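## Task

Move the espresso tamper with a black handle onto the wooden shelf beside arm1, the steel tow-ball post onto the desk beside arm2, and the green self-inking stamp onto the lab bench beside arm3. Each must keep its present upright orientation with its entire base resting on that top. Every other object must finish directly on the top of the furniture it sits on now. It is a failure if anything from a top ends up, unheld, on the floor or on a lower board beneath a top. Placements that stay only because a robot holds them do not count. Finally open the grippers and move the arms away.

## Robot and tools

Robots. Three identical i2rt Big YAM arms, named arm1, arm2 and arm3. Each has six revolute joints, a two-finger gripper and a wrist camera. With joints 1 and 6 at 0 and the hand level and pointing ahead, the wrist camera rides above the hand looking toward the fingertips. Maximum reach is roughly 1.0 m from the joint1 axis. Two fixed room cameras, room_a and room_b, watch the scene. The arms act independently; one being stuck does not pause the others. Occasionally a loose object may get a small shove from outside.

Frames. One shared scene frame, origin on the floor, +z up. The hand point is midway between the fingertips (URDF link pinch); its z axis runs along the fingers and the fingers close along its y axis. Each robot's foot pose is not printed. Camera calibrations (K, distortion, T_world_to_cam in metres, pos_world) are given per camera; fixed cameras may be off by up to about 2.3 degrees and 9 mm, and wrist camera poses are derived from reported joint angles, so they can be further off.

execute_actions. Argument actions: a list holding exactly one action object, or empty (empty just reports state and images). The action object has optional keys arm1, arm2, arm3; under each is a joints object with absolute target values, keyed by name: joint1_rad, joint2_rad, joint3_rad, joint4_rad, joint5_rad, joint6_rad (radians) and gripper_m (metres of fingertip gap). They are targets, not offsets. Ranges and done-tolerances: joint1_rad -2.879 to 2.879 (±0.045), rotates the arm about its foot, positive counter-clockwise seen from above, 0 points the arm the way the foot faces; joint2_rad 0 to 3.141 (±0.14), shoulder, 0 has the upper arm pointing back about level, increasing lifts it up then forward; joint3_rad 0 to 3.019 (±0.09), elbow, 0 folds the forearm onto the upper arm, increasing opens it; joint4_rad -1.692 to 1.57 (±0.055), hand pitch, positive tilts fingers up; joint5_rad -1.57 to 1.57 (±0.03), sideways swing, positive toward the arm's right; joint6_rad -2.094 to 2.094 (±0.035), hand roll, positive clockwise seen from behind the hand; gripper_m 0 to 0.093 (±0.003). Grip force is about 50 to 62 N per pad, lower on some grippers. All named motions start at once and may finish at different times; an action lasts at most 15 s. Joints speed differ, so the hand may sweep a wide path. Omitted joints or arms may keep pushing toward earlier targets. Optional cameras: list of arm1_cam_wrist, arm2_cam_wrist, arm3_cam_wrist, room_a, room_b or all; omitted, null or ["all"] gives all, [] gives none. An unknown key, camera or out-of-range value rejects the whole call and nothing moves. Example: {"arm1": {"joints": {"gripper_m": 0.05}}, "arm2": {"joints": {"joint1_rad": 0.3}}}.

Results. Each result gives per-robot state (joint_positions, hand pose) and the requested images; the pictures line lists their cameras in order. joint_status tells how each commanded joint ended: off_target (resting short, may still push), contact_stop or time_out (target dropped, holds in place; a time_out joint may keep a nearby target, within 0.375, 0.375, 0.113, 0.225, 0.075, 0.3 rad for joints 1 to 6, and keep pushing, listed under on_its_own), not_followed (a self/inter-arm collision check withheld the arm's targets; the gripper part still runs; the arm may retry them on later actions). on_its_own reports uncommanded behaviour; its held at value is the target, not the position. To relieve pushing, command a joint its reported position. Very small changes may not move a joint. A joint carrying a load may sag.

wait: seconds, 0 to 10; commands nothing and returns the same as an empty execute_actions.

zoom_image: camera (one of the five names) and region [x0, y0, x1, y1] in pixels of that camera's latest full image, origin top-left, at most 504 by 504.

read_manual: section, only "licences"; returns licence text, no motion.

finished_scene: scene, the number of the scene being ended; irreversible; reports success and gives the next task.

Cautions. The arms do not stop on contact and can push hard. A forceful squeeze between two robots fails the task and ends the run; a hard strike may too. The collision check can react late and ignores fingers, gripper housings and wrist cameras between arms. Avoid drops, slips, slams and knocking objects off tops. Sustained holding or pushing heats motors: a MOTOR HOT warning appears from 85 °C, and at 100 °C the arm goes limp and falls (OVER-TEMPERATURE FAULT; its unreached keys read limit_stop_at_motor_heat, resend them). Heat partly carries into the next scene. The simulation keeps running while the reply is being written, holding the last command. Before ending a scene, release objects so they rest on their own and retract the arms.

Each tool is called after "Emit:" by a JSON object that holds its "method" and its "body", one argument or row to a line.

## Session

Emit:
{"method": "execute_actions", "body": {
  "actions": []
}}

Scene clock: 0.00 s.
Motor temperatures (°C, as the motors report them): arm1=[21 23 20 20 18 20] | arm2=[20 22 24 21 18 18] | arm3=[18 22 21 21 18 18]
arm1.joint_positions: joint1_rad=+0.726 joint2_rad=+0.455 joint3_rad=+1.394 joint4_rad=-1.343 joint5_rad=-0.036 joint6_rad=+0.128 gripper_m=+0.095
arm1.joint_status: not commanded
arm1.hand: x=-0.8178 y=+0.0972 z=+1.5352 quat_wxyz=(-0.195, +0.730, -0.406, -0.514) (m; scene frame)
arm2.joint_positions: joint1_rad=-0.538 joint2_rad=+0.365 joint3_rad=+1.469 joint4_rad=-1.275 joint5_rad=-0.106 joint6_rad=+0.542 gripper_m=+0.094
arm2.joint_status: not commanded
arm2.hand: x=+0.0194 y=+0.6065 z=+1.4559 quat_wxyz=(-0.070, -0.688, +0.334, +0.641) (m; scene frame)
arm3.joint_positions: joint1_rad=-0.131 joint2_rad=+0.401 joint3_rad=+1.611 joint4_rad=-1.308 joint5_rad=+0.031 joint6_rad=+0.215 gripper_m=+0.094
arm3.joint_status: not commanded
arm3.hand: x=+0.5115 y=-0.5643 z=+1.5715 quat_wxyz=(-0.122, -0.742, +0.013, +0.659) (m; scene frame)
pictures: arm1_cam_wrist, arm2_cam_wrist, arm3_cam_wrist, room_a, room_b
camera_calibration (this result's frames):
arm1_cam_wrist: T_world_to_cam=[[0.790574, 0.600327, -0.120833, 0.771111], [0.470339, -0.721634, -0.507963, 1.23587], [-0.392141, 0.34475, -0.852862, 1.07852], [0, 0, 0, 1]] pos_world=[-0.767967, 0.0571095, 1.64079]
arm2_cam_wrist: T_world_to_cam=[[0.367952, 0.767978, -0.524233, 0.290534], [0.490421, -0.639278, -0.592293, 1.24741], [-0.789999, -0.0391597, -0.611857, 1.05571], [0, 0, 0, 1]] pos_world=[0.115352, 0.615661, 1.53709]
arm3_cam_wrist: T_world_to_cam=[[-0.134154, 0.971117, -0.197319, 0.926999], [0.680633, -0.0544238, -0.7306, 0.774083], [-0.720237, -0.232315, -0.653673, 1.38784], [0, 0, 0, 1]] pos_world=[0.59707, -0.535679, 1.65566]
Images, in order (width x height): arm1_cam_wrist 896x504, arm2_cam_wrist 896x504, arm3_cam_wrist 896x504, room_a 896x504, room_b 896x504.

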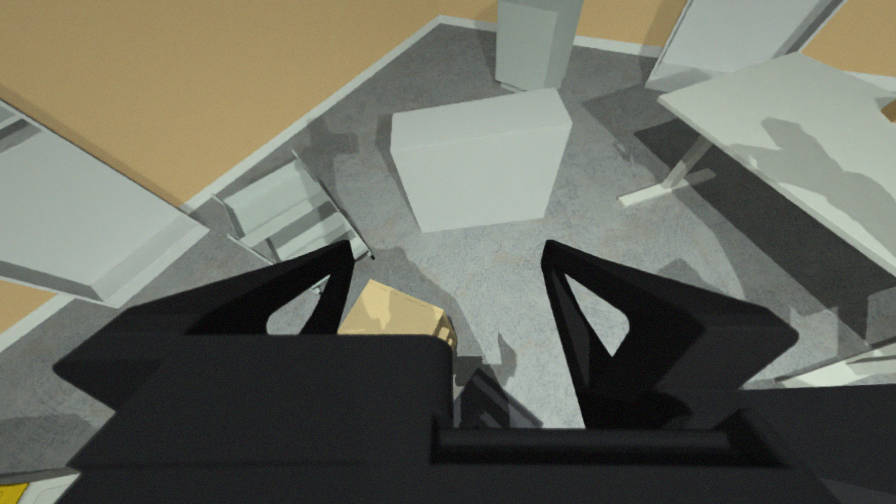

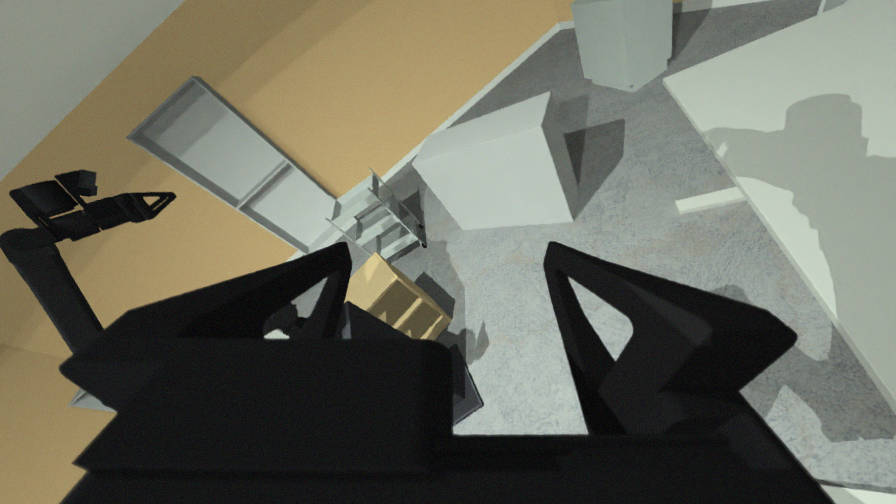

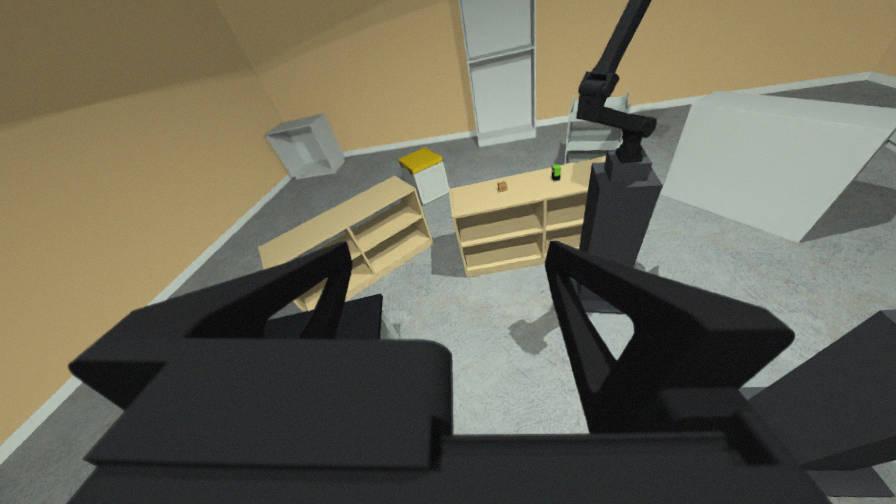

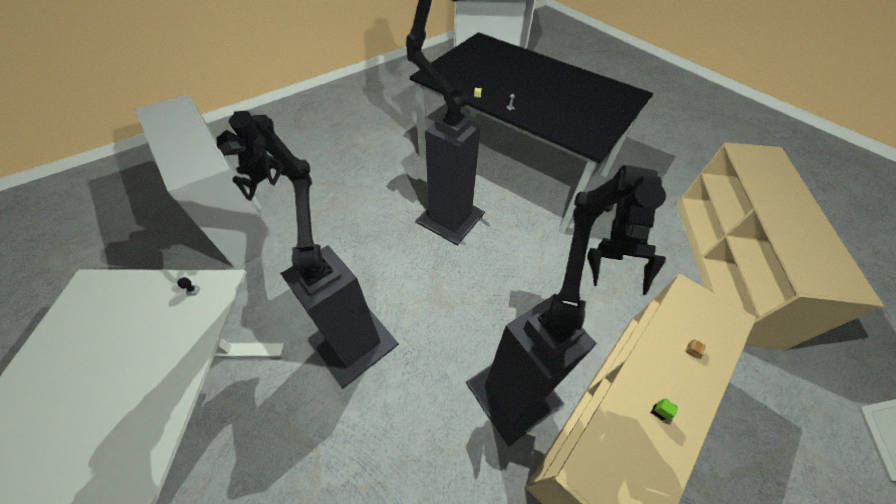

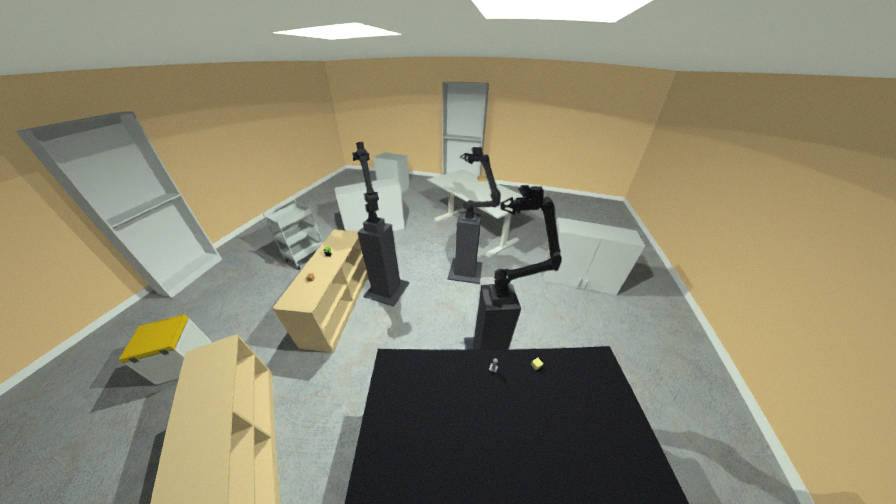

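Emit:
{"method": "execute_actions", "body": {
  "actions": [
    {"arm1":{"joints":{"joint1_rad":2.14,"joint2_rad":2.233,"joint3_rad":1.31,"joint4_rad":-0.63,"joint5_rad":0,"joint6_rad":0}},"arm2":{"joints":{"joint1_rad":-2.245,"joint2_rad":1.89,"joint3_rad":1.67,"joint4_rad":-1.33,"joint5_rad":0,"joint6_rad":0}},"arm3":{"joints":{"joint1_rad":-0.71,"joint2_rad":1.98,"joint3_rad":0.78,"joint4_rad":1.195,"joint5_rad":0,"joint6_rad":0}}}
  ],
  "cameras": ["arm1_cam_wrist","arm2_cam_wrist","room_a"]
}}

Emit:
{"method": "zoom_image", "body": {
  "camera": "room_a",
  "region": [150,260,230,310]
}}

Scene clock: 14.43 s.
Motor temperatures (°C, as the motors report them): arm1=[21 23 22 20 18 20] | arm2=[20 22 25 21 18 18] | arm3=[18 22 22 21 18 18]
arm1.joint_positions: joint1_rad=+2.144 joint2_rad=+2.230 joint3_rad=+1.304 joint4_rad=-0.642 joint5_rad=+0.000 joint6_rad=+0.009 gripper_m=+0.095
arm1.joint_status: all done
arm1.hand: x=-1.1829 y=-0.2924 z=+0.8042 quat_wxyz=(+0.002, +0.969, +0.248, -0.002) (m; scene frame)
arm2.joint_positions: joint1_rad=-2.252 joint2_rad=+1.892 joint3_rad=+1.662 joint4_rad=-1.315 joint5_rad=+0.001 joint6_rad=+0.017 gripper_m=+0.094
arm2.joint_status: all done
arm2.hand: x=+0.4498 y=+1.0598 z=+0.9624 quat_wxyz=(+0.011, -0.461, +0.887, +0.006) (m; scene frame)
arm3.joint_positions: joint1_rad=-0.708 joint2_rad=+1.961 joint3_rad=+0.774 joint4_rad=+1.179 joint5_rad=+0.000 joint6_rad=+0.013 gripper_m=+0.094
arm3.joint_status: all done
arm3.hand: x=+0.0179 y=-0.3186 z=+0.9975 quat_wxyz=(+0.132, -0.697, +0.134, +0.692) (m; scene frame)
pictures: arm1_cam_wrist, arm2_cam_wrist, room_a
camera_calibration (this result's frames):
arm1_cam_wrist: T_world_to_cam=[[-0.491883, 0.870654, -0.00363705, -0.326927], [0.707934, 0.402378, 0.58045, 0.489511], [0.506834, 0.282939, -0.814288, 1.46051], [0, 0, 0, 1]] pos_world=[-1.24759, -0.325564, 0.903952]
arm2_cam_wrist: T_world_to_cam=[[0.818928, -0.573893, -0.00168246, 0.24175], [-0.480073, -0.68665, 0.545933, 0.425125], [-0.314462, -0.446272, -0.837827, 1.54651], [0, 0, 0, 1]] pos_world=[0.492433, 1.12081, 1.06402]
Images, in order (width x height): arm1_cam_wrist 896x504, arm2_cam_wrist 896x504, room_a 896x504.

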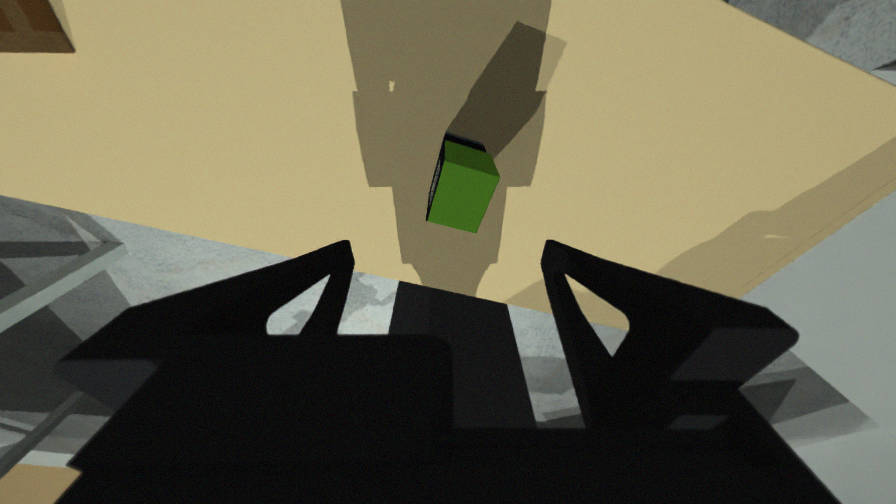

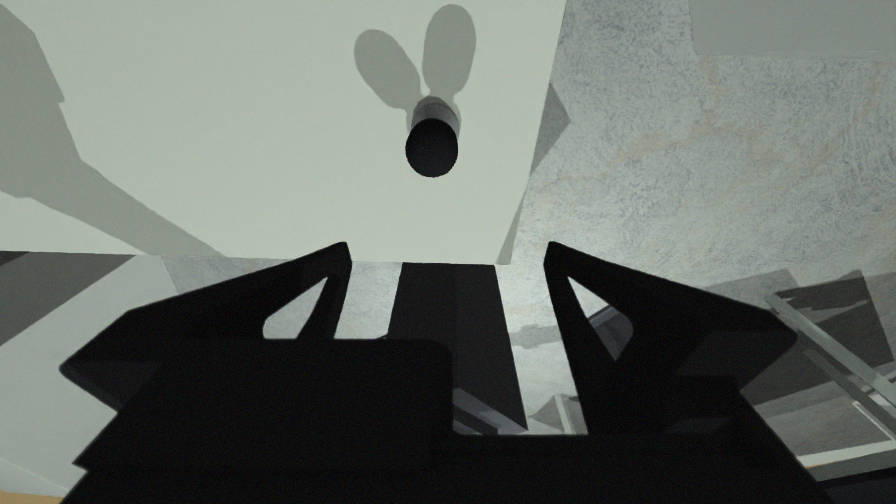

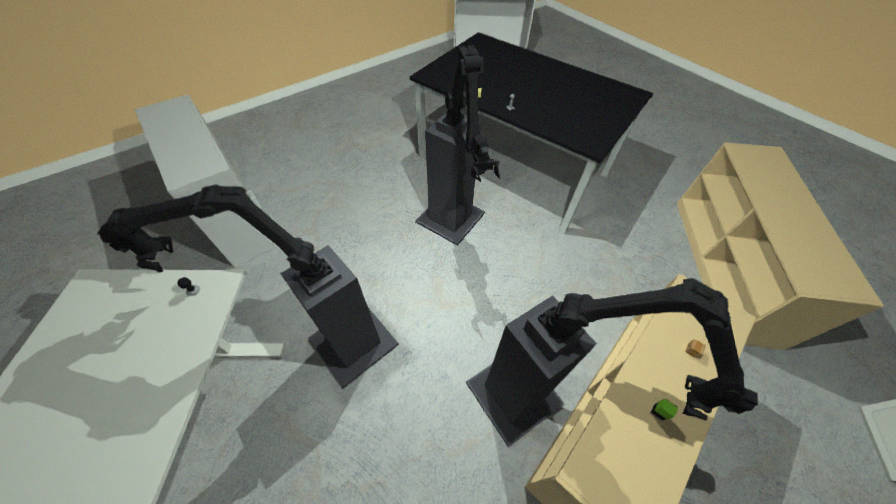

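Region (150, 260, 230, 310) of room_a's 896x504 image, scaled by 6.300, with more detail than that image has; it fills the top 315 rows of this view, and the rest is white.

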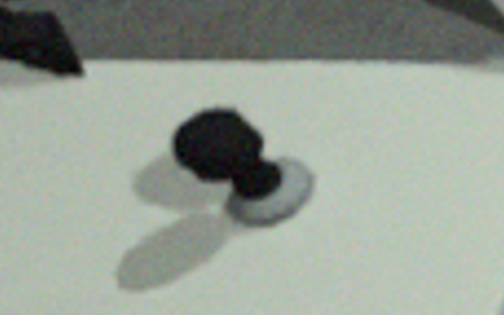

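Emit:
{"method": "execute_actions", "body": {
  "actions": [
    {"arm1":{"joints":{"joint1_rad":2.12,"joint2_rad":2.375,"joint4_rad":-0.485,"joint6_rad":0.31}},"arm2":{"joints":{"joint1_rad":-2.222,"joint2_rad":1.5,"joint3_rad":1.0,"joint4_rad":0.6}}}
  ],
  "cameras": ["arm1_cam_wrist"]
}}

Scene clock: 25.23 s.
Motor temperatures (°C, as the motors report them): arm1=[21 24 22 20 18 20] | arm2=[20 23 26 21 18 18] | arm3=[18 23 22 21 18 18]
arm1.joint_positions: joint1_rad=+2.125 joint2_rad=+2.377 joint3_rad=+1.304 joint4_rad=-0.503 joint5_rad=+0.000 joint6_rad=+0.300 gripper_m=+0.095
arm1.joint_status: all done
arm1.hand: x=-1.1753 y=-0.2769 z=+0.7294 quat_wxyz=(+0.001, +0.995, +0.095, +0.002) (m; scene frame)
arm2.joint_positions: joint1_rad=-2.227 joint2_rad=+1.508 joint3_rad=+0.994 joint4_rad=+0.572 joint5_rad=+0.001 joint6_rad=+0.017 gripper_m=+0.094
arm2.joint_status: all done
arm2.hand: x=+0.4700 y=+1.1186 z=+1.1657 quat_wxyz=(+0.635, -0.324, +0.605, +0.354) (m; scene frame)
arm3.joint_positions: joint1_rad=-0.708 joint2_rad=+1.961 joint3_rad=+0.774 joint4_rad=+1.179 joint5_rad=+0.000 joint6_rad=+0.013 gripper_m=+0.094
arm3.joint_status: not commanded
arm3.hand: x=+0.0179 y=-0.3186 z=+0.9975 quat_wxyz=(+0.132, -0.697, +0.134, +0.692) (m; scene frame)
pictures: arm1_cam_wrist
camera_calibration (this result's frames):
arm1_cam_wrist: T_world_to_cam=[[-0.202694, 0.979238, -0.00290913, 0.0325186], [0.792583, 0.165802, 0.58679, 0.550692], [0.575089, 0.116633, -0.809734, 1.42226], [0, 0, 0, 1]] pos_world=[-1.24781, -0.289032, 0.82861]
Images, in order (width x height): arm1_cam_wrist 896x504.

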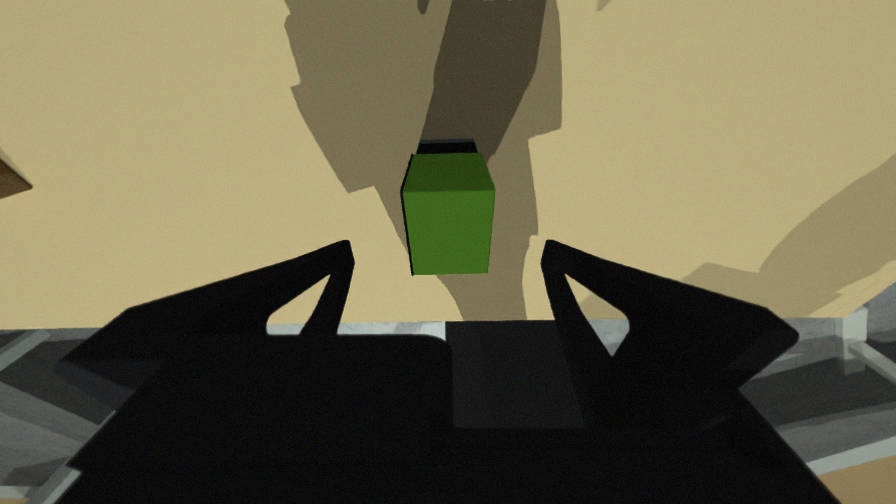

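Emit:
{"method": "execute_actions", "body": {
  "actions": [
    {"arm1":{"joints":{"joint2_rad":2.468,"joint3_rad":1.365,"joint4_rad":-0.435,"joint6_rad":0.28}},"arm2":{"joints":{"joint2_rad":2.02,"joint3_rad":0.74,"joint4_rad":1.32}}}
  ],
  "cameras": []
}}

Emit:
{"method": "execute_actions", "body": {
  "actions": [
    {"arm1":{"joints":{"gripper_m":0.025}},"arm2":{"joints":{"joint2_rad":2.25,"joint3_rad":0.85,"joint4_rad":1.45}}}
  ],
  "cameras": ["arm1_cam_wrist","arm2_cam_wrist"]
}}

Scene clock: 32.57 s.
Motor temperatures (°C, as the motors report them): arm1=[21 24 21 20 18 20] | arm2=[20 23 27 21 18 18] | arm3=[18 23 22 21 18 18]
arm1.joint_positions: joint1_rad=+2.125 joint2_rad=+2.453 joint3_rad=+1.353 joint4_rad=-0.449 joint5_rad=+0.000 joint6_rad=+0.290 gripper_m=+0.095
arm1.joint_status: all done
arm1.hand: x=-1.1865 y=-0.2830 z=+0.6998 quat_wxyz=(+0.006, +0.995, +0.100, -0.011) (m; scene frame)
arm2.joint_positions: joint1_rad=-2.227 joint2_rad=+2.028 joint3_rad=+0.728 joint4_rad=+1.291 joint5_rad=+0.001 joint6_rad=+0.017 gripper_m=+0.094
arm2.joint_status: all done
arm2.hand: x=+0.4451 y=+1.0797 z=+0.8971 quat_wxyz=(+0.615, -0.335, +0.626, +0.343) (m; scene frame)
arm3.joint_positions: joint1_rad=-0.708 joint2_rad=+1.961 joint3_rad=+0.774 joint4_rad=+1.179 joint5_rad=+0.000 joint6_rad=+0.013 gripper_m=+0.094
arm3.joint_status: not commanded
arm3.hand: x=+0.0179 y=-0.3186 z=+0.9975 quat_wxyz=(+0.132, -0.697, +0.134, +0.692) (m; scene frame)
pictures: none
No camera images: the call's "cameras" was empty. Leave "cameras" out to get every camera's image.

Scene clock: 33.63 s.
Motor temperatures (°C, as the motors report them): arm1=[21 24 21 20 18 20] | arm2=[20 23 27 21 18 18] | arm3=[18 23 22 21 18 18]
arm1.joint_positions: joint1_rad=+2.125 joint2_rad=+2.453 joint3_rad=+1.353 joint4_rad=-0.449 joint5_rad=+0.000 joint6_rad=+0.290 gripper_m=+0.044
arm1.joint_status: gripper_m off_target (ended at +0.044, target +0.025)
arm1.hand: x=-1.1865 y=-0.2830 z=+0.6998 quat_wxyz=(+0.006, +0.995, +0.100, -0.011) (m; scene frame)
arm2.joint_positions: joint1_rad=-2.227 joint2_rad=+2.262 joint3_rad=+0.841 joint4_rad=+1.422 joint5_rad=+0.001 joint6_rad=+0.017 gripper_m=+0.094
arm2.joint_status: all done
arm2.hand: x=+0.4559 y=+1.0966 z=+0.8282 quat_wxyz=(+0.618, -0.334, +0.623, +0.345) (m; scene frame)
arm3.joint_positions: joint1_rad=-0.708 joint2_rad=+1.961 joint3_rad=+0.774 joint4_rad=+1.179 joint5_rad=+0.000 joint6_rad=+0.013 gripper_m=+0.094
arm3.joint_status: not commanded
arm3.hand: x=+0.0179 y=-0.3186 z=+0.9975 quat_wxyz=(+0.132, -0.697, +0.134, +0.692) (m; scene frame)
pictures: arm1_cam_wrist, arm2_cam_wrist
camera_calibration (this result's frames):
arm1_cam_wrist: T_world_to_cam=[[-0.212103, 0.977194, -0.0102244, 0.0294768], [0.804568, 0.180554, 0.565748, 0.61107], [0.554691, 0.111771, -0.824515, 1.39015], [0, 0, 0, 1]] pos_world=[-1.2565, -0.294514, 0.800791]
arm2_cam_wrist: T_world_to_cam=[[0.842749, -0.538052, -0.0165336, 0.219814], [-0.316454, -0.470347, -0.82379, 1.34922], [0.435465, 0.699481, -0.566654, -0.370427], [0, 0, 0, 1]] pos_world=[0.403027, 1.01198, 0.905207]
Images, in order (width x height): arm1_cam_wrist 896x504, arm2_cam_wrist 896x504.

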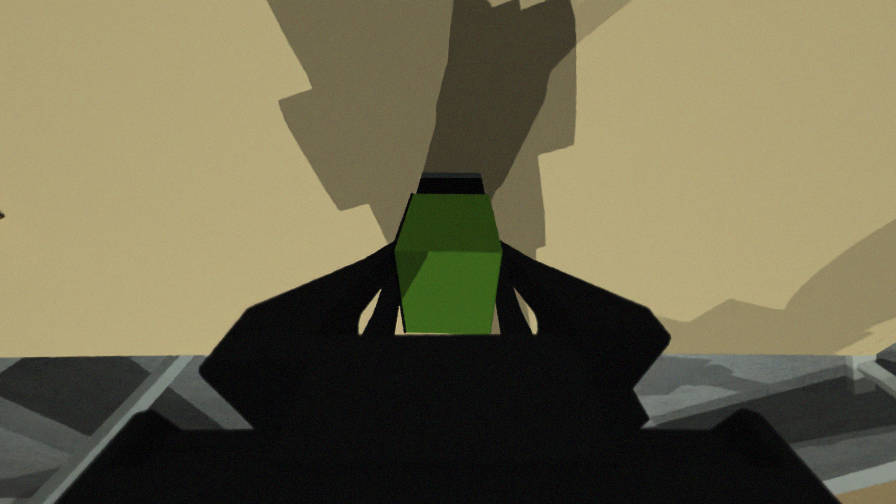

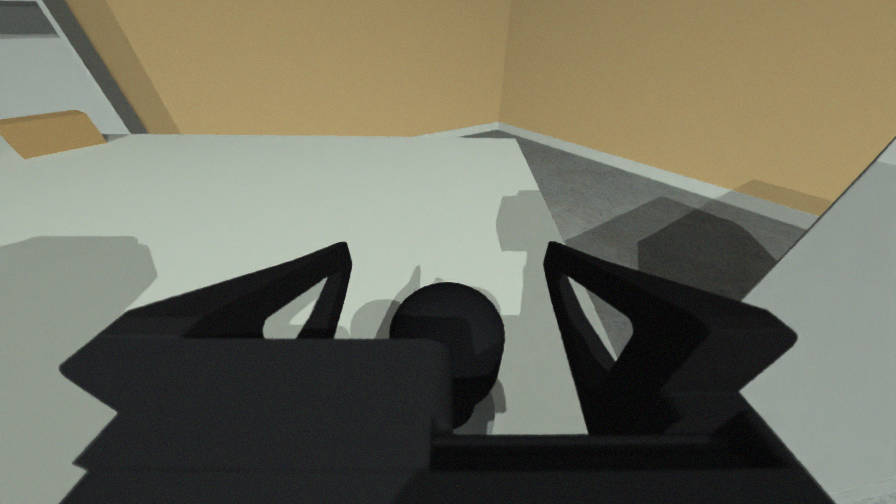

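Emit:
{"method": "execute_actions", "body": {
  "actions": [
    {"arm1":{"joints":{"joint2_rad":2.0,"joint4_rad":-0.92}},"arm2":{"joints":{"joint2_rad":2.325,"joint3_rad":0.80,"joint4_rad":1.55}}}
  ],
  "cameras": ["arm2_cam_wrist"]
}}

Scene clock: 40.27 s.
Motor temperatures (°C, as the motors report them): arm1=[21 24 21 20 18 20] | arm2=[20 23 26 21 18 18] | arm3=[18 23 22 21 18 18]
arm1.joint_positions: joint1_rad=+2.125 joint2_rad=+1.993 joint3_rad=+1.359 joint4_rad=-0.903 joint5_rad=+0.000 joint6_rad=+0.290 gripper_m=+0.044
arm1.joint_status: all done
arm1.hand: x=-1.2026 y=-0.2908 z=+0.9430 quat_wxyz=(+0.008, +0.995, +0.100, -0.015) (m; scene frame)
arm2.joint_positions: joint1_rad=-2.227 joint2_rad=+2.328 joint3_rad=+0.803 joint4_rad=+1.521 joint5_rad=+0.001 joint6_rad=+0.017 gripper_m=+0.094
arm2.joint_status: all done
arm2.hand: x=+0.4432 y=+1.0768 z=+0.8033 quat_wxyz=(+0.616, -0.335, +0.625, +0.344) (m; scene frame)
arm3.joint_positions: joint1_rad=-0.708 joint2_rad=+1.961 joint3_rad=+0.774 joint4_rad=+1.179 joint5_rad=+0.000 joint6_rad=+0.013 gripper_m=+0.094
arm3.joint_status: not commanded
arm3.hand: x=+0.0179 y=-0.3186 z=+0.9975 quat_wxyz=(+0.132, -0.697, +0.134, +0.692) (m; scene frame)
pictures: arm2_cam_wrist
camera_calibration (this result's frames):
arm2_cam_wrist: T_world_to_cam=[[0.842706, -0.53812, -0.016539, 0.219529], [-0.318652, -0.473782, -0.82097, 1.31771], [0.433945, 0.697106, -0.570732, -0.358654], [0, 0, 0, 1]] pos_world=[0.390528, 0.99246, 0.880734]
Images, in order (width x height): arm2_cam_wrist 896x504.

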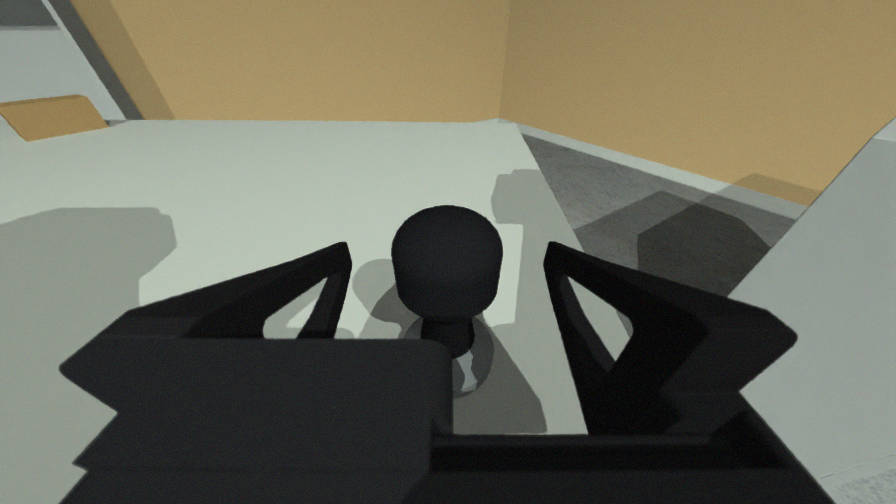

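Emit:
{"method": "execute_actions", "body": {
  "actions": [
    {"arm1":{"joints":{"joint1_rad":-1.87,"joint3_rad":1.675,"joint4_rad":-1.24,"joint6_rad":1.58}},"arm2":{"joints":{"joint4_rad":1.485,"gripper_m":0.03}}}
  ],
  "cameras": ["arm2_cam_wrist","arm3_cam_wrist"]
}}

Scene clock: 52.77 s.
Motor temperatures (°C, as the motors report them): arm1=[21 24 22 20 18 20] | arm2=[20 23 25 21 18 18] | arm3=[18 23 22 21 18 18]
arm1.joint_positions: joint1_rad=-1.876 joint2_rad=+1.994 joint3_rad=+1.664 joint4_rad=-1.222 joint5_rad=+0.002 joint6_rad=+1.570 gripper_m=+0.044
arm1.joint_status: all done
arm1.hand: x=-0.1492 y=-0.2494 z=+1.0451 quat_wxyz=(-0.010, -0.825, -0.565, -0.003) (m; scene frame)
arm2.joint_positions: joint1_rad=-2.227 joint2_rad=+2.327 joint3_rad=+0.803 joint4_rad=+1.512 joint5_rad=+0.000 joint6_rad=+0.016 gripper_m=+0.045
arm2.joint_status: gripper_m off_target (ended at +0.045, target +0.030); the others done
arm2.hand: x=+0.4432 y=+1.0769 z=+0.8015 quat_wxyz=(+0.614, -0.337, +0.627, +0.342) (m; scene frame)
arm3.joint_positions: joint1_rad=-0.708 joint2_rad=+1.961 joint3_rad=+0.774 joint4_rad=+1.179 joint5_rad=+0.000 joint6_rad=+0.013 gripper_m=+0.094
arm3.joint_status: not commanded
arm3.hand: x=+0.0179 y=-0.3186 z=+0.9975 quat_wxyz=(+0.132, -0.697, +0.134, +0.692) (m; scene frame)
pictures: arm2_cam_wrist, arm3_cam_wrist
camera_calibration (this result's frames):
arm2_cam_wrist: T_world_to_cam=[[0.842863, -0.537907, -0.0154075, 0.21836], [-0.321214, -0.479936, -0.816384, 1.32044], [0.431744, 0.693049, -0.577304, -0.349107], [0, 0, 0, 1]] pos_world=[0.39082, 0.993131, 0.879809]
arm3_cam_wrist: T_world_to_cam=[[0.376623, 0.926366, -0.0013929, 0.290063], [0.545489, -0.222989, -0.807909, 0.729803], [-0.74873, 0.303517, -0.589305, 0.821249], [0, 0, 0, 1]] pos_world=[0.10755, -0.355229, 1.07398]
Images, in order (width x height): arm2_cam_wrist 896x504, arm3_cam_wrist 896x504.

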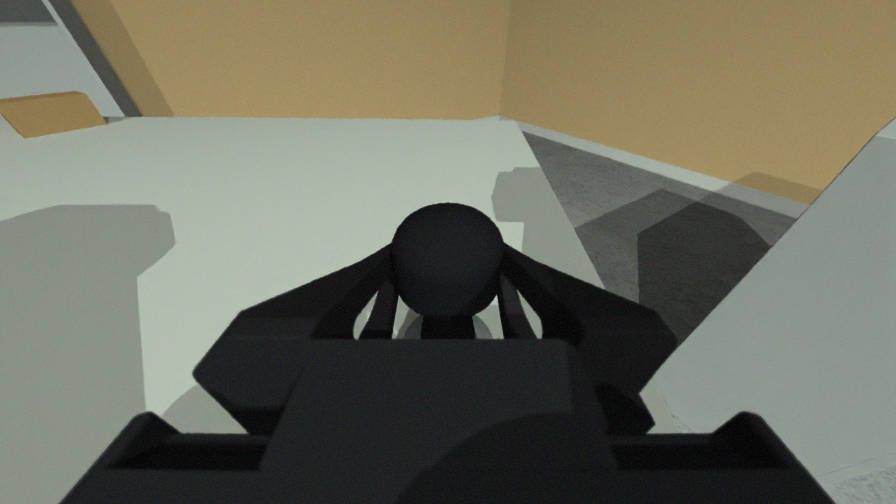

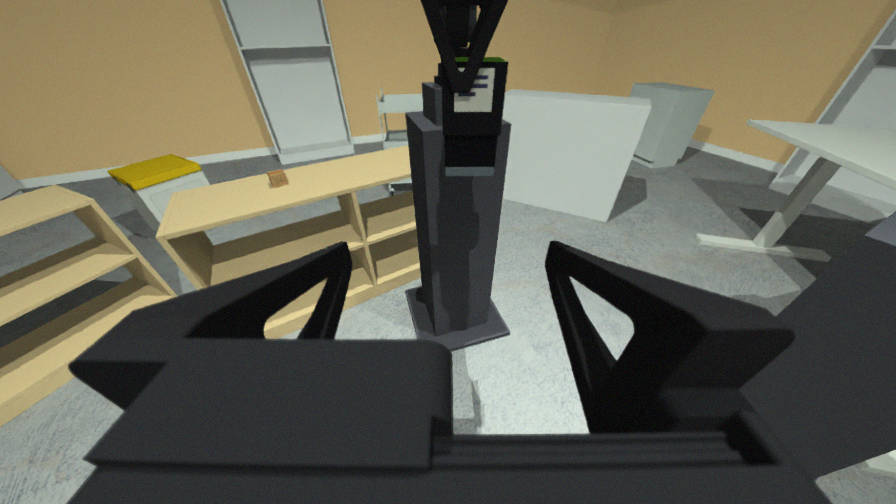

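Emit:
{"method": "execute_actions", "body": {
  "actions": [
    {"arm3":{"joints":{"joint1_rad":-0.74,"joint2_rad":2.1,"joint3_rad":1.17,"joint4_rad":0.92}},"arm2":{"joints":{"joint2_rad":1.95,"joint4_rad":1.3}}}
  ],
  "cameras": ["arm2_cam_wrist","arm3_cam_wrist"]
}}

Scene clock: 59.90 s.
Motor temperatures (°C, as the motors report them): arm1=[21 25 23 20 18 20] | arm2=[20 23 25 21 18 18] | arm3=[18 23 22 21 18 18]
arm1.joint_positions: joint1_rad=-1.876 joint2_rad=+1.994 joint3_rad=+1.664 joint4_rad=-1.222 joint5_rad=+0.002 joint6_rad=+1.570 gripper_m=+0.044
arm1.joint_status: not commanded
arm1.hand: x=-0.1492 y=-0.2494 z=+1.0451 quat_wxyz=(-0.010, -0.825, -0.565, -0.003) (m; scene frame)
arm2.joint_positions: joint1_rad=-2.227 joint2_rad=+1.966 joint3_rad=+0.789 joint4_rad=+1.297 joint5_rad=+0.000 joint6_rad=+0.016 gripper_m=+0.045
arm2.joint_status: all done
arm2.hand: x=+0.4573 y=+1.0989 z=+0.9569 quat_wxyz=(+0.653, -0.314, +0.585, +0.364) (m; scene frame)
arm3.joint_positions: joint1_rad=-0.729 joint2_rad=+2.091 joint3_rad=+1.151 joint4_rad=+0.929 joint5_rad=+0.000 joint6_rad=+0.013 gripper_m=+0.094
arm3.joint_status: all done
arm3.hand: x=-0.0904 y=-0.2593 z=+1.0133 quat_wxyz=(+0.139, -0.696, +0.141, +0.690) (m; scene frame)
pictures: arm2_cam_wrist, arm3_cam_wrist
camera_calibration (this result's frames):
arm2_cam_wrist: T_world_to_cam=[[0.843933, -0.536235, -0.015104, 0.218079], [-0.260959, -0.385775, -0.884917, 1.39698], [0.468697, 0.750752, -0.465504, -0.468078], [0, 0, 0, 1]] pos_world=[0.399898, 1.00727, 1.02162]
arm3_cam_wrist: T_world_to_cam=[[0.395657, 0.918397, -0.0014195, 0.275646], [0.542551, -0.234984, -0.806487, 0.810108], [-0.741009, 0.318322, -0.591251, 0.738005], [0, 0, 0, 1]] pos_world=[-0.00171841, -0.297713, 1.09008]
Images, in order (width x height): arm2_cam_wrist 896x504, arm3_cam_wrist 896x504.

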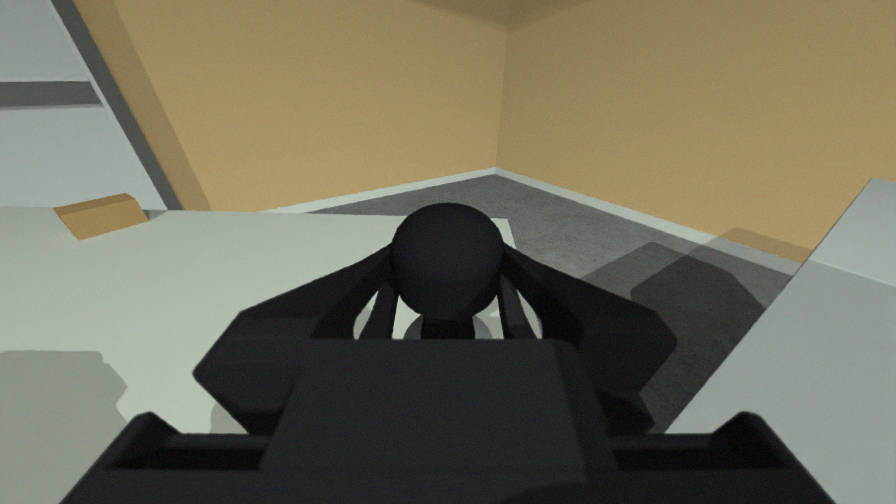

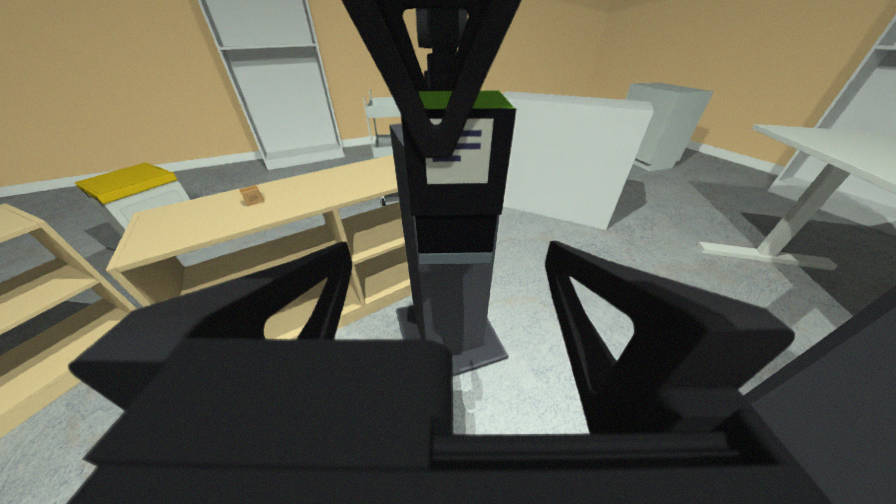

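Emit:
{"method": "execute_actions", "body": {
  "actions": [
    {"arm3":{"joints":{"joint2_rad":2.205,"joint3_rad":1.39,"joint4_rad":0.81,"joint5_rad":0.025}},"arm2":{"joints":{"joint1_rad":-1.5,"joint4_rad":1.17}}}
  ],
  "cameras": ["arm1_cam_wrist","arm3_cam_wrist"]
}}

Scene clock: 65.43 s.
Motor temperatures (°C, as the motors report them): arm1=[21 25 23 20 18 20] | arm2=[20 24 25 21 18 18] | arm3=[18 23 22 21 18 18]
arm1.joint_positions: joint1_rad=-1.876 joint2_rad=+1.994 joint3_rad=+1.664 joint4_rad=-1.222 joint5_rad=+0.002 joint6_rad=+1.570 gripper_m=+0.044
arm1.joint_status: not commanded
arm1.hand: x=-0.1492 y=-0.2494 z=+1.0451 quat_wxyz=(-0.010, -0.825, -0.565, -0.003) (m; scene frame)
arm2.joint_positions: joint1_rad=-1.491 joint2_rad=+1.966 joint3_rad=+0.789 joint4_rad=+1.169 joint5_rad=-0.004 joint6_rad=+0.014 gripper_m=+0.045
arm2.joint_status: all done
arm2.hand: x=+0.0184 y=+1.1902 z=+0.9258 quat_wxyz=(+0.449, -0.540, +0.462, +0.542) (m; scene frame)
arm3.joint_positions: joint1_rad=-0.729 joint2_rad=+2.178 joint3_rad=+1.357 joint4_rad=+0.818 joint5_rad=+0.023 joint6_rad=+0.013 gripper_m=+0.094
arm3.joint_status: all done
arm3.hand: x=-0.1436 y=-0.2326 z=+1.0217 quat_wxyz=(+0.148, -0.692, +0.148, +0.691) (m; scene frame)
pictures: arm1_cam_wrist, arm3_cam_wrist
camera_calibration (this result's frames):
arm1_cam_wrist: T_world_to_cam=[[-0.937449, 0.34757, -0.0196297, -0.0352455], [0.272592, 0.767955, 0.579602, -0.372305], [0.216527, 0.537997, -0.814663, 1.14132], [0, 0, 0, 1]] pos_world=[-0.17868, -0.315861, 1.14489]
arm3_cam_wrist: T_world_to_cam=[[0.416819, 0.908989, -0.00108013, 0.272723], [0.531249, -0.24457, -0.811147, 0.852954], [-0.737588, 0.337528, -0.584841, 0.693425], [0, 0, 0, 1]] pos_world=[-0.0553455, -0.273346, 1.09771]
Images, in order (width x height): arm1_cam_wrist 896x504, arm3_cam_wrist 896x504.

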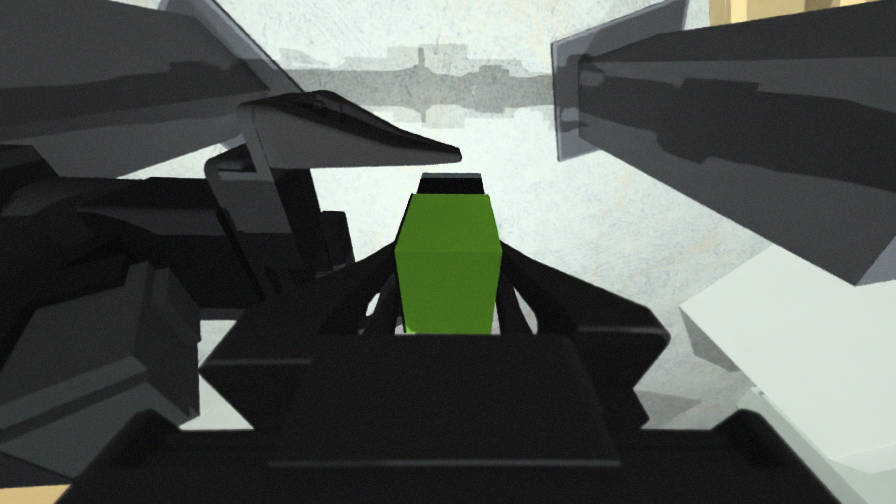

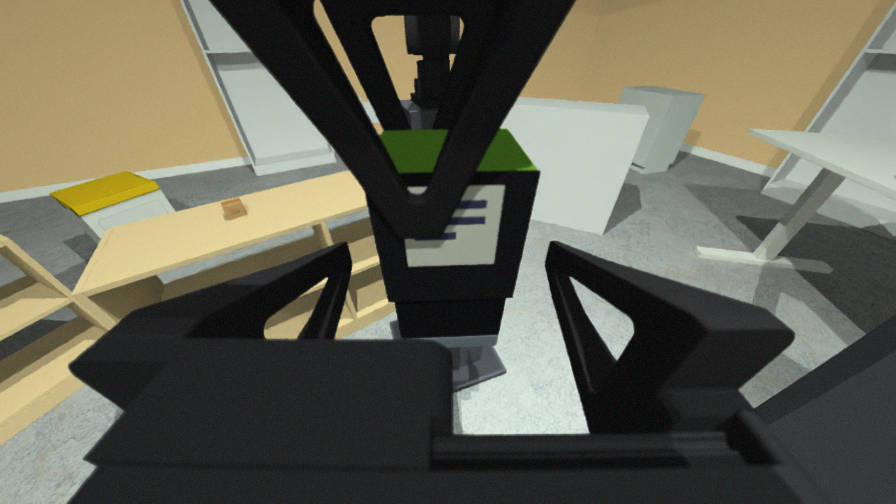

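Emit:
{"method": "execute_actions", "body": {
  "actions": [
    {"arm3":{"joints":{"gripper_m":0.035}}}
  ],
  "cameras": ["arm1_cam_wrist","arm3_cam_wrist"]
}}

Scene clock: 67.73 s.
Motor temperatures (°C, as the motors report them): arm1=[21 25 23 20 18 20] | arm2=[20 24 25 21 18 18] | arm3=[18 23 23 21 18 18]
arm1.joint_positions: joint1_rad=-1.876 joint2_rad=+1.994 joint3_rad=+1.664 joint4_rad=-1.223 joint5_rad=+0.002 joint6_rad=+1.576 gripper_m=+0.044
arm1.joint_status: not commanded
arm1.hand: x=-0.1493 y=-0.2493 z=+1.0451 quat_wxyz=(-0.009, -0.826, -0.563, -0.003) (m; scene frame)
arm2.joint_positions: joint1_rad=-1.491 joint2_rad=+1.966 joint3_rad=+0.789 joint4_rad=+1.169 joint5_rad=-0.004 joint6_rad=+0.014 gripper_m=+0.045
arm2.joint_status: not commanded
arm2.hand: x=+0.0184 y=+1.1902 z=+0.9258 quat_wxyz=(+0.449, -0.540, +0.462, +0.542) (m; scene frame)
arm3.joint_positions: joint1_rad=-0.729 joint2_rad=+2.178 joint3_rad=+1.357 joint4_rad=+0.818 joint5_rad=+0.023 joint6_rad=+0.013 gripper_m=+0.052
arm3.joint_status: gripper_m off_target (ended at +0.052, target +0.035)
arm3.hand: x=-0.1436 y=-0.2326 z=+1.0217 quat_wxyz=(+0.148, -0.692, +0.148, +0.691) (m; scene frame)
pictures: arm1_cam_wrist, arm3_cam_wrist
camera_calibration (this result's frames):
arm1_cam_wrist: T_world_to_cam=[[-0.935315, 0.35329, -0.0192819, -0.0339582], [0.277437, 0.76614, 0.579705, -0.372143], [0.219577, 0.536858, -0.814598, 1.14142], [0, 0, 0, 1]] pos_world=[-0.179144, -0.31567, 1.14488]
arm3_cam_wrist: T_world_to_cam=[[0.417166, 0.90883, -0.000698466, 0.27228], [0.531279, -0.244488, -0.811152, 0.852984], [-0.73737, 0.338014, -0.584835, 0.693563], [0, 0, 0, 1]] pos_world=[-0.0553457, -0.273346, 1.09771]
Images, in order (width x height): arm1_cam_wrist 896x504, arm3_cam_wrist 896x504.

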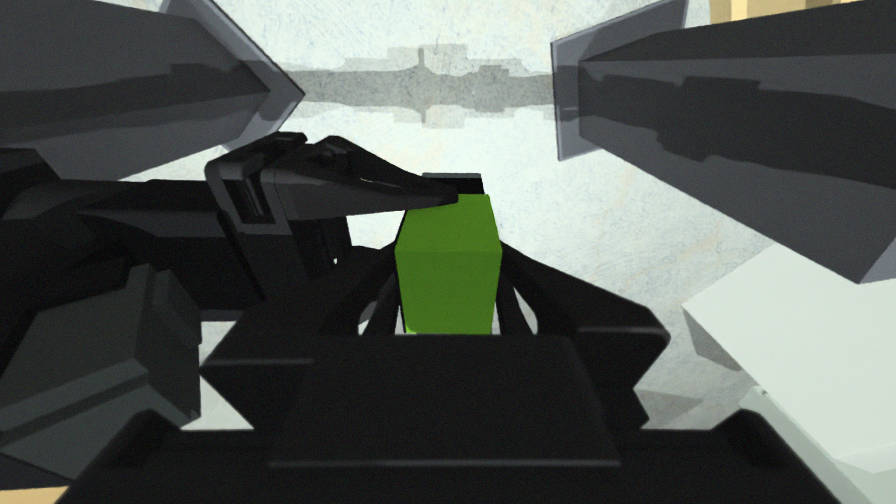

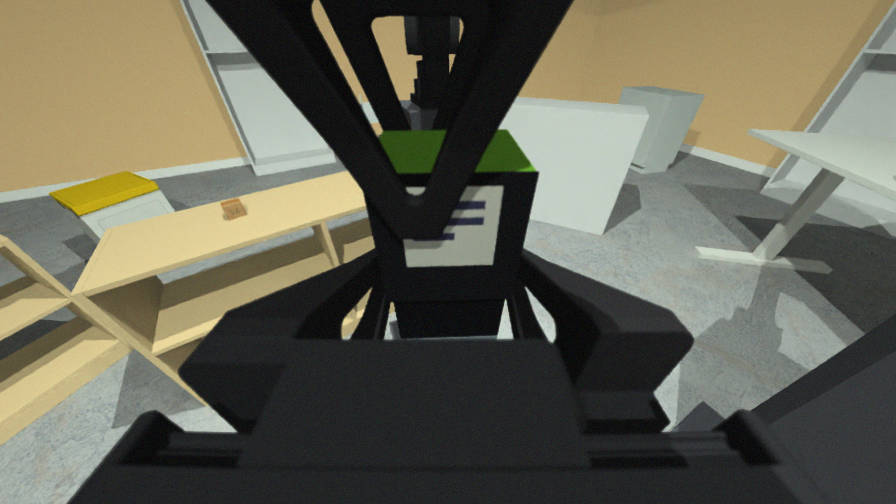

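Emit:
{"method": "execute_actions", "body": {
  "actions": [
    {"arm1":{"joints":{"gripper_m":0.058}}}
  ],
  "cameras": []
}}

Emit:
{"method": "execute_actions", "body": {
  "actions": [
    {"arm1":{"joints":{"joint2_rad":1.6}},"arm2":{"joints":{"joint1_rad":0.54}}}
  ],
  "cameras": []
}}

Emit:
{"method": "execute_actions", "body": {
  "actions": [
    {"arm1":{"joints":{"joint1_rad":-0.88,"joint2_rad":1.54,"joint3_rad":1.07,"joint4_rad":-1.07,"gripper_m":0.068}},"arm3":{"joints":{"joint1_rad":0.8,"joint2_rad":2.3,"joint3_rad":1.18,"joint4_rad":1.16,"joint6_rad":-0.03}}}
  ],
  "cameras": ["arm1_cam_wrist","arm2_cam_wrist","room_b"]
}}

Scene clock: 77.53 s.
Motor temperatures (°C, as the motors report them): arm1=[21 25 23 20 18 20] | arm2=[20 24 25 21 18 18] | arm3=[18 24 23 21 18 18]
arm1.joint_positions: joint1_rad=-1.876 joint2_rad=+1.994 joint3_rad=+1.664 joint4_rad=-1.223 joint5_rad=+0.002 joint6_rad=+1.576 gripper_m=+0.058
arm1.joint_status: all done
arm1.hand: x=-0.1494 y=-0.2493 z=+1.0451 quat_wxyz=(-0.009, -0.826, -0.563, -0.003) (m; scene frame)
arm2.joint_positions: joint1_rad=-1.491 joint2_rad=+1.966 joint3_rad=+0.789 joint4_rad=+1.169 joint5_rad=-0.004 joint6_rad=+0.014 gripper_m=+0.045
arm2.joint_status: not commanded
arm2.hand: x=+0.0184 y=+1.1902 z=+0.9258 quat_wxyz=(+0.449, -0.540, +0.462, +0.542) (m; scene frame)
arm3.joint_positions: joint1_rad=-0.729 joint2_rad=+2.178 joint3_rad=+1.357 joint4_rad=+0.817 joint5_rad=+0.023 joint6_rad=+0.013 gripper_m=+0.052
arm3.joint_status: not commanded
arm3.hand: x=-0.1436 y=-0.2326 z=+1.0213 quat_wxyz=(+0.148, -0.692, +0.148, +0.691) (m; scene frame)
pictures: none
No camera images: the call's "cameras" was empty. Leave "cameras" out to get every camera's image.

Scene clock: 79.60 s.
Motor temperatures (°C, as the motors report them): arm1=[21 25 24 20 18 20] | arm2=[20 24 25 21 18 18] | arm3=[18 24 24 21 18 18]
arm1.joint_positions: joint1_rad=-1.876 joint2_rad=+1.600 joint3_rad=+1.666 joint4_rad=-1.223 joint5_rad=+0.002 joint6_rad=+1.576 gripper_m=+0.058
arm1.joint_status: all done
arm1.hand: x=-0.1718 y=-0.2398 z=+1.2738 quat_wxyz=(-0.171, -0.809, -0.551, -0.115) (m; scene frame)
arm2.joint_positions: joint1_rad=+0.548 joint2_rad=+1.966 joint3_rad=+0.789 joint4_rad=+1.169 joint5_rad=-0.003 joint6_rad=+0.014 gripper_m=+0.045
arm2.joint_status: all done
arm2.hand: x=-0.3795 y=+0.2069 z=+0.9267 quat_wxyz=(-0.225, -0.676, -0.218, +0.667) (m; scene frame)
arm3.joint_positions: joint1_rad=-0.729 joint2_rad=+2.178 joint3_rad=+1.357 joint4_rad=+0.817 joint5_rad=+0.023 joint6_rad=+0.013 gripper_m=+0.052
arm3.joint_status: not commanded
arm3.hand: x=-0.1436 y=-0.2326 z=+1.0213 quat_wxyz=(+0.148, -0.692, +0.148, +0.691) (m; scene frame)
pictures: none
No camera images: the call's "cameras" was empty. Leave "cameras" out to get every camera's image.

Scene clock: 81.43 s.
Motor temperatures (°C, as the motors report them): arm1=[21 25 24 20 18 20] | arm2=[20 24 25 21 18 18] | arm3=[18 24 23 21 18 18]
arm1.joint_positions: joint1_rad=-0.879 joint2_rad=+1.543 joint3_rad=+1.069 joint4_rad=-1.080 joint5_rad=-0.001 joint6_rad=+1.576 gripper_m=+0.068
arm1.joint_status: all done
arm1.hand: x=-0.3702 y=+0.2186 z=+1.0564 quat_wxyz=(-0.004, -0.456, -0.890, -0.006) (m; scene frame)
arm2.joint_positions: joint1_rad=+0.548 joint2_rad=+1.966 joint3_rad=+0.789 joint4_rad=+1.169 joint5_rad=-0.003 joint6_rad=+0.014 gripper_m=+0.045
arm2.joint_status: not commanded
arm2.hand: x=-0.3795 y=+0.2069 z=+0.9267 quat_wxyz=(-0.225, -0.676, -0.218, +0.667) (m; scene frame)
arm3.joint_positions: joint1_rad=+0.806 joint2_rad=+2.301 joint3_rad=+1.182 joint4_rad=+1.140 joint5_rad=+0.023 joint6_rad=-0.019 gripper_m=+0.052
arm3.joint_status: all done
arm3.hand: x=+0.2766 y=-1.2131 z=+0.9172 quat_wxyz=(-0.368, -0.594, -0.378, +0.607) (m; scene frame)
pictures: arm1_cam_wrist, arm2_cam_wrist, room_b
camera_calibration (this result's frames):
arm1_cam_wrist: T_world_to_cam=[[-0.804152, -0.594223, -0.0154133, -0.15411], [-0.490207, 0.648277, 0.58261, -0.937343], [-0.336208, 0.476063, -0.812606, 0.753383], [0, 0, 0, 1]] pos_world=[-0.330126, 0.157425, 1.15593]
arm2_cam_wrist: T_world_to_cam=[[-0.596478, 0.802515, -0.0135499, -0.379581], [0.466579, 0.332955, -0.819417, 0.874444], [-0.653083, -0.495087, -0.573037, 0.511434], [0, 0, 0, 1]] pos_world=[-0.300401, 0.266673, 1.00446]
Images, in order (width x height): arm1_cam_wrist 896x504, arm2_cam_wrist 896x504, room_b 896x504.

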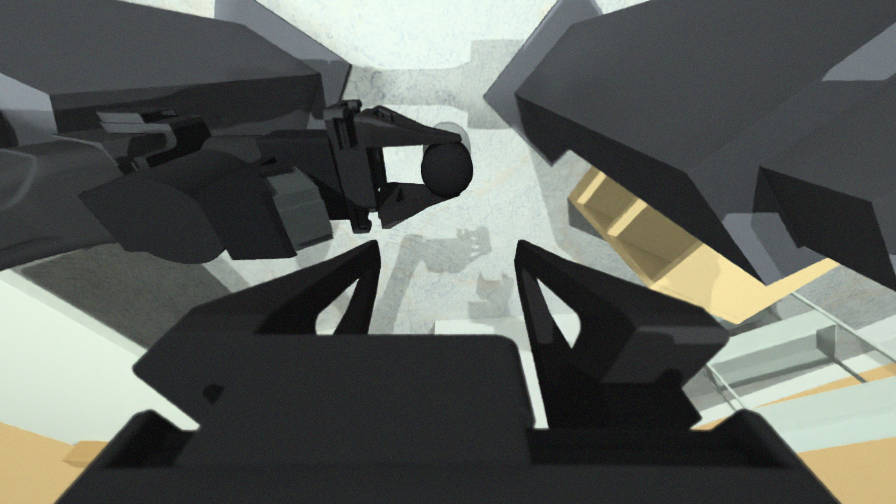

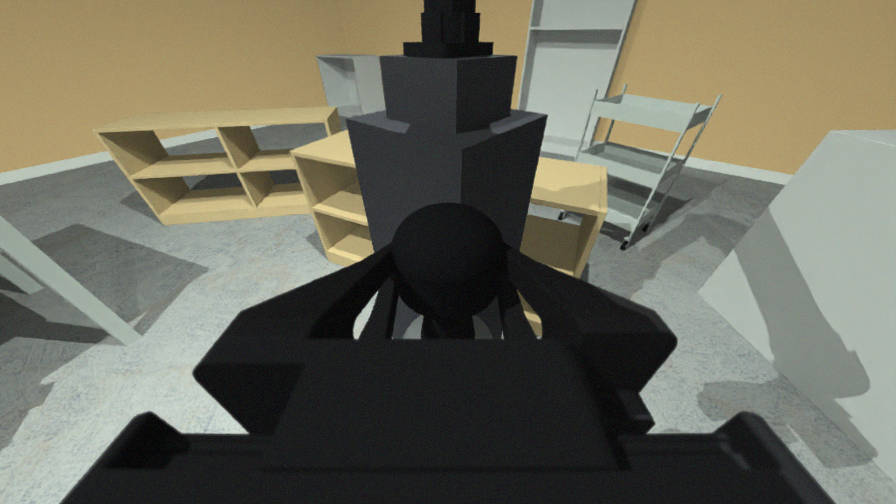

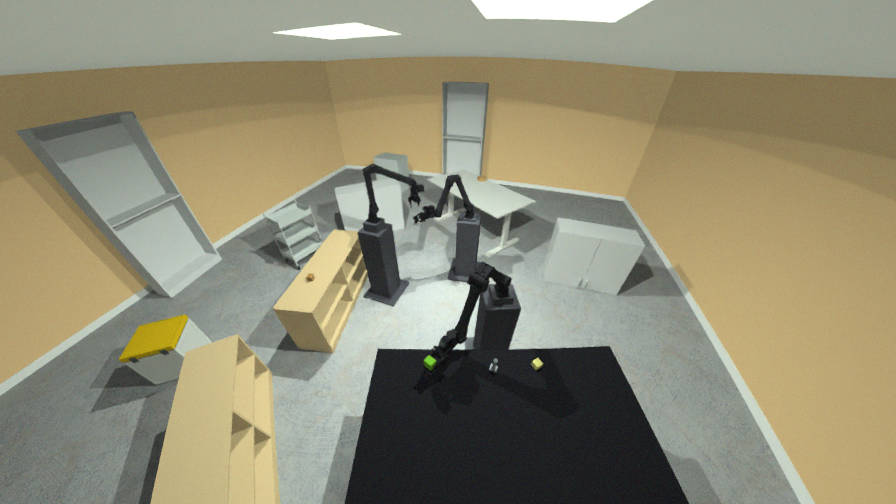

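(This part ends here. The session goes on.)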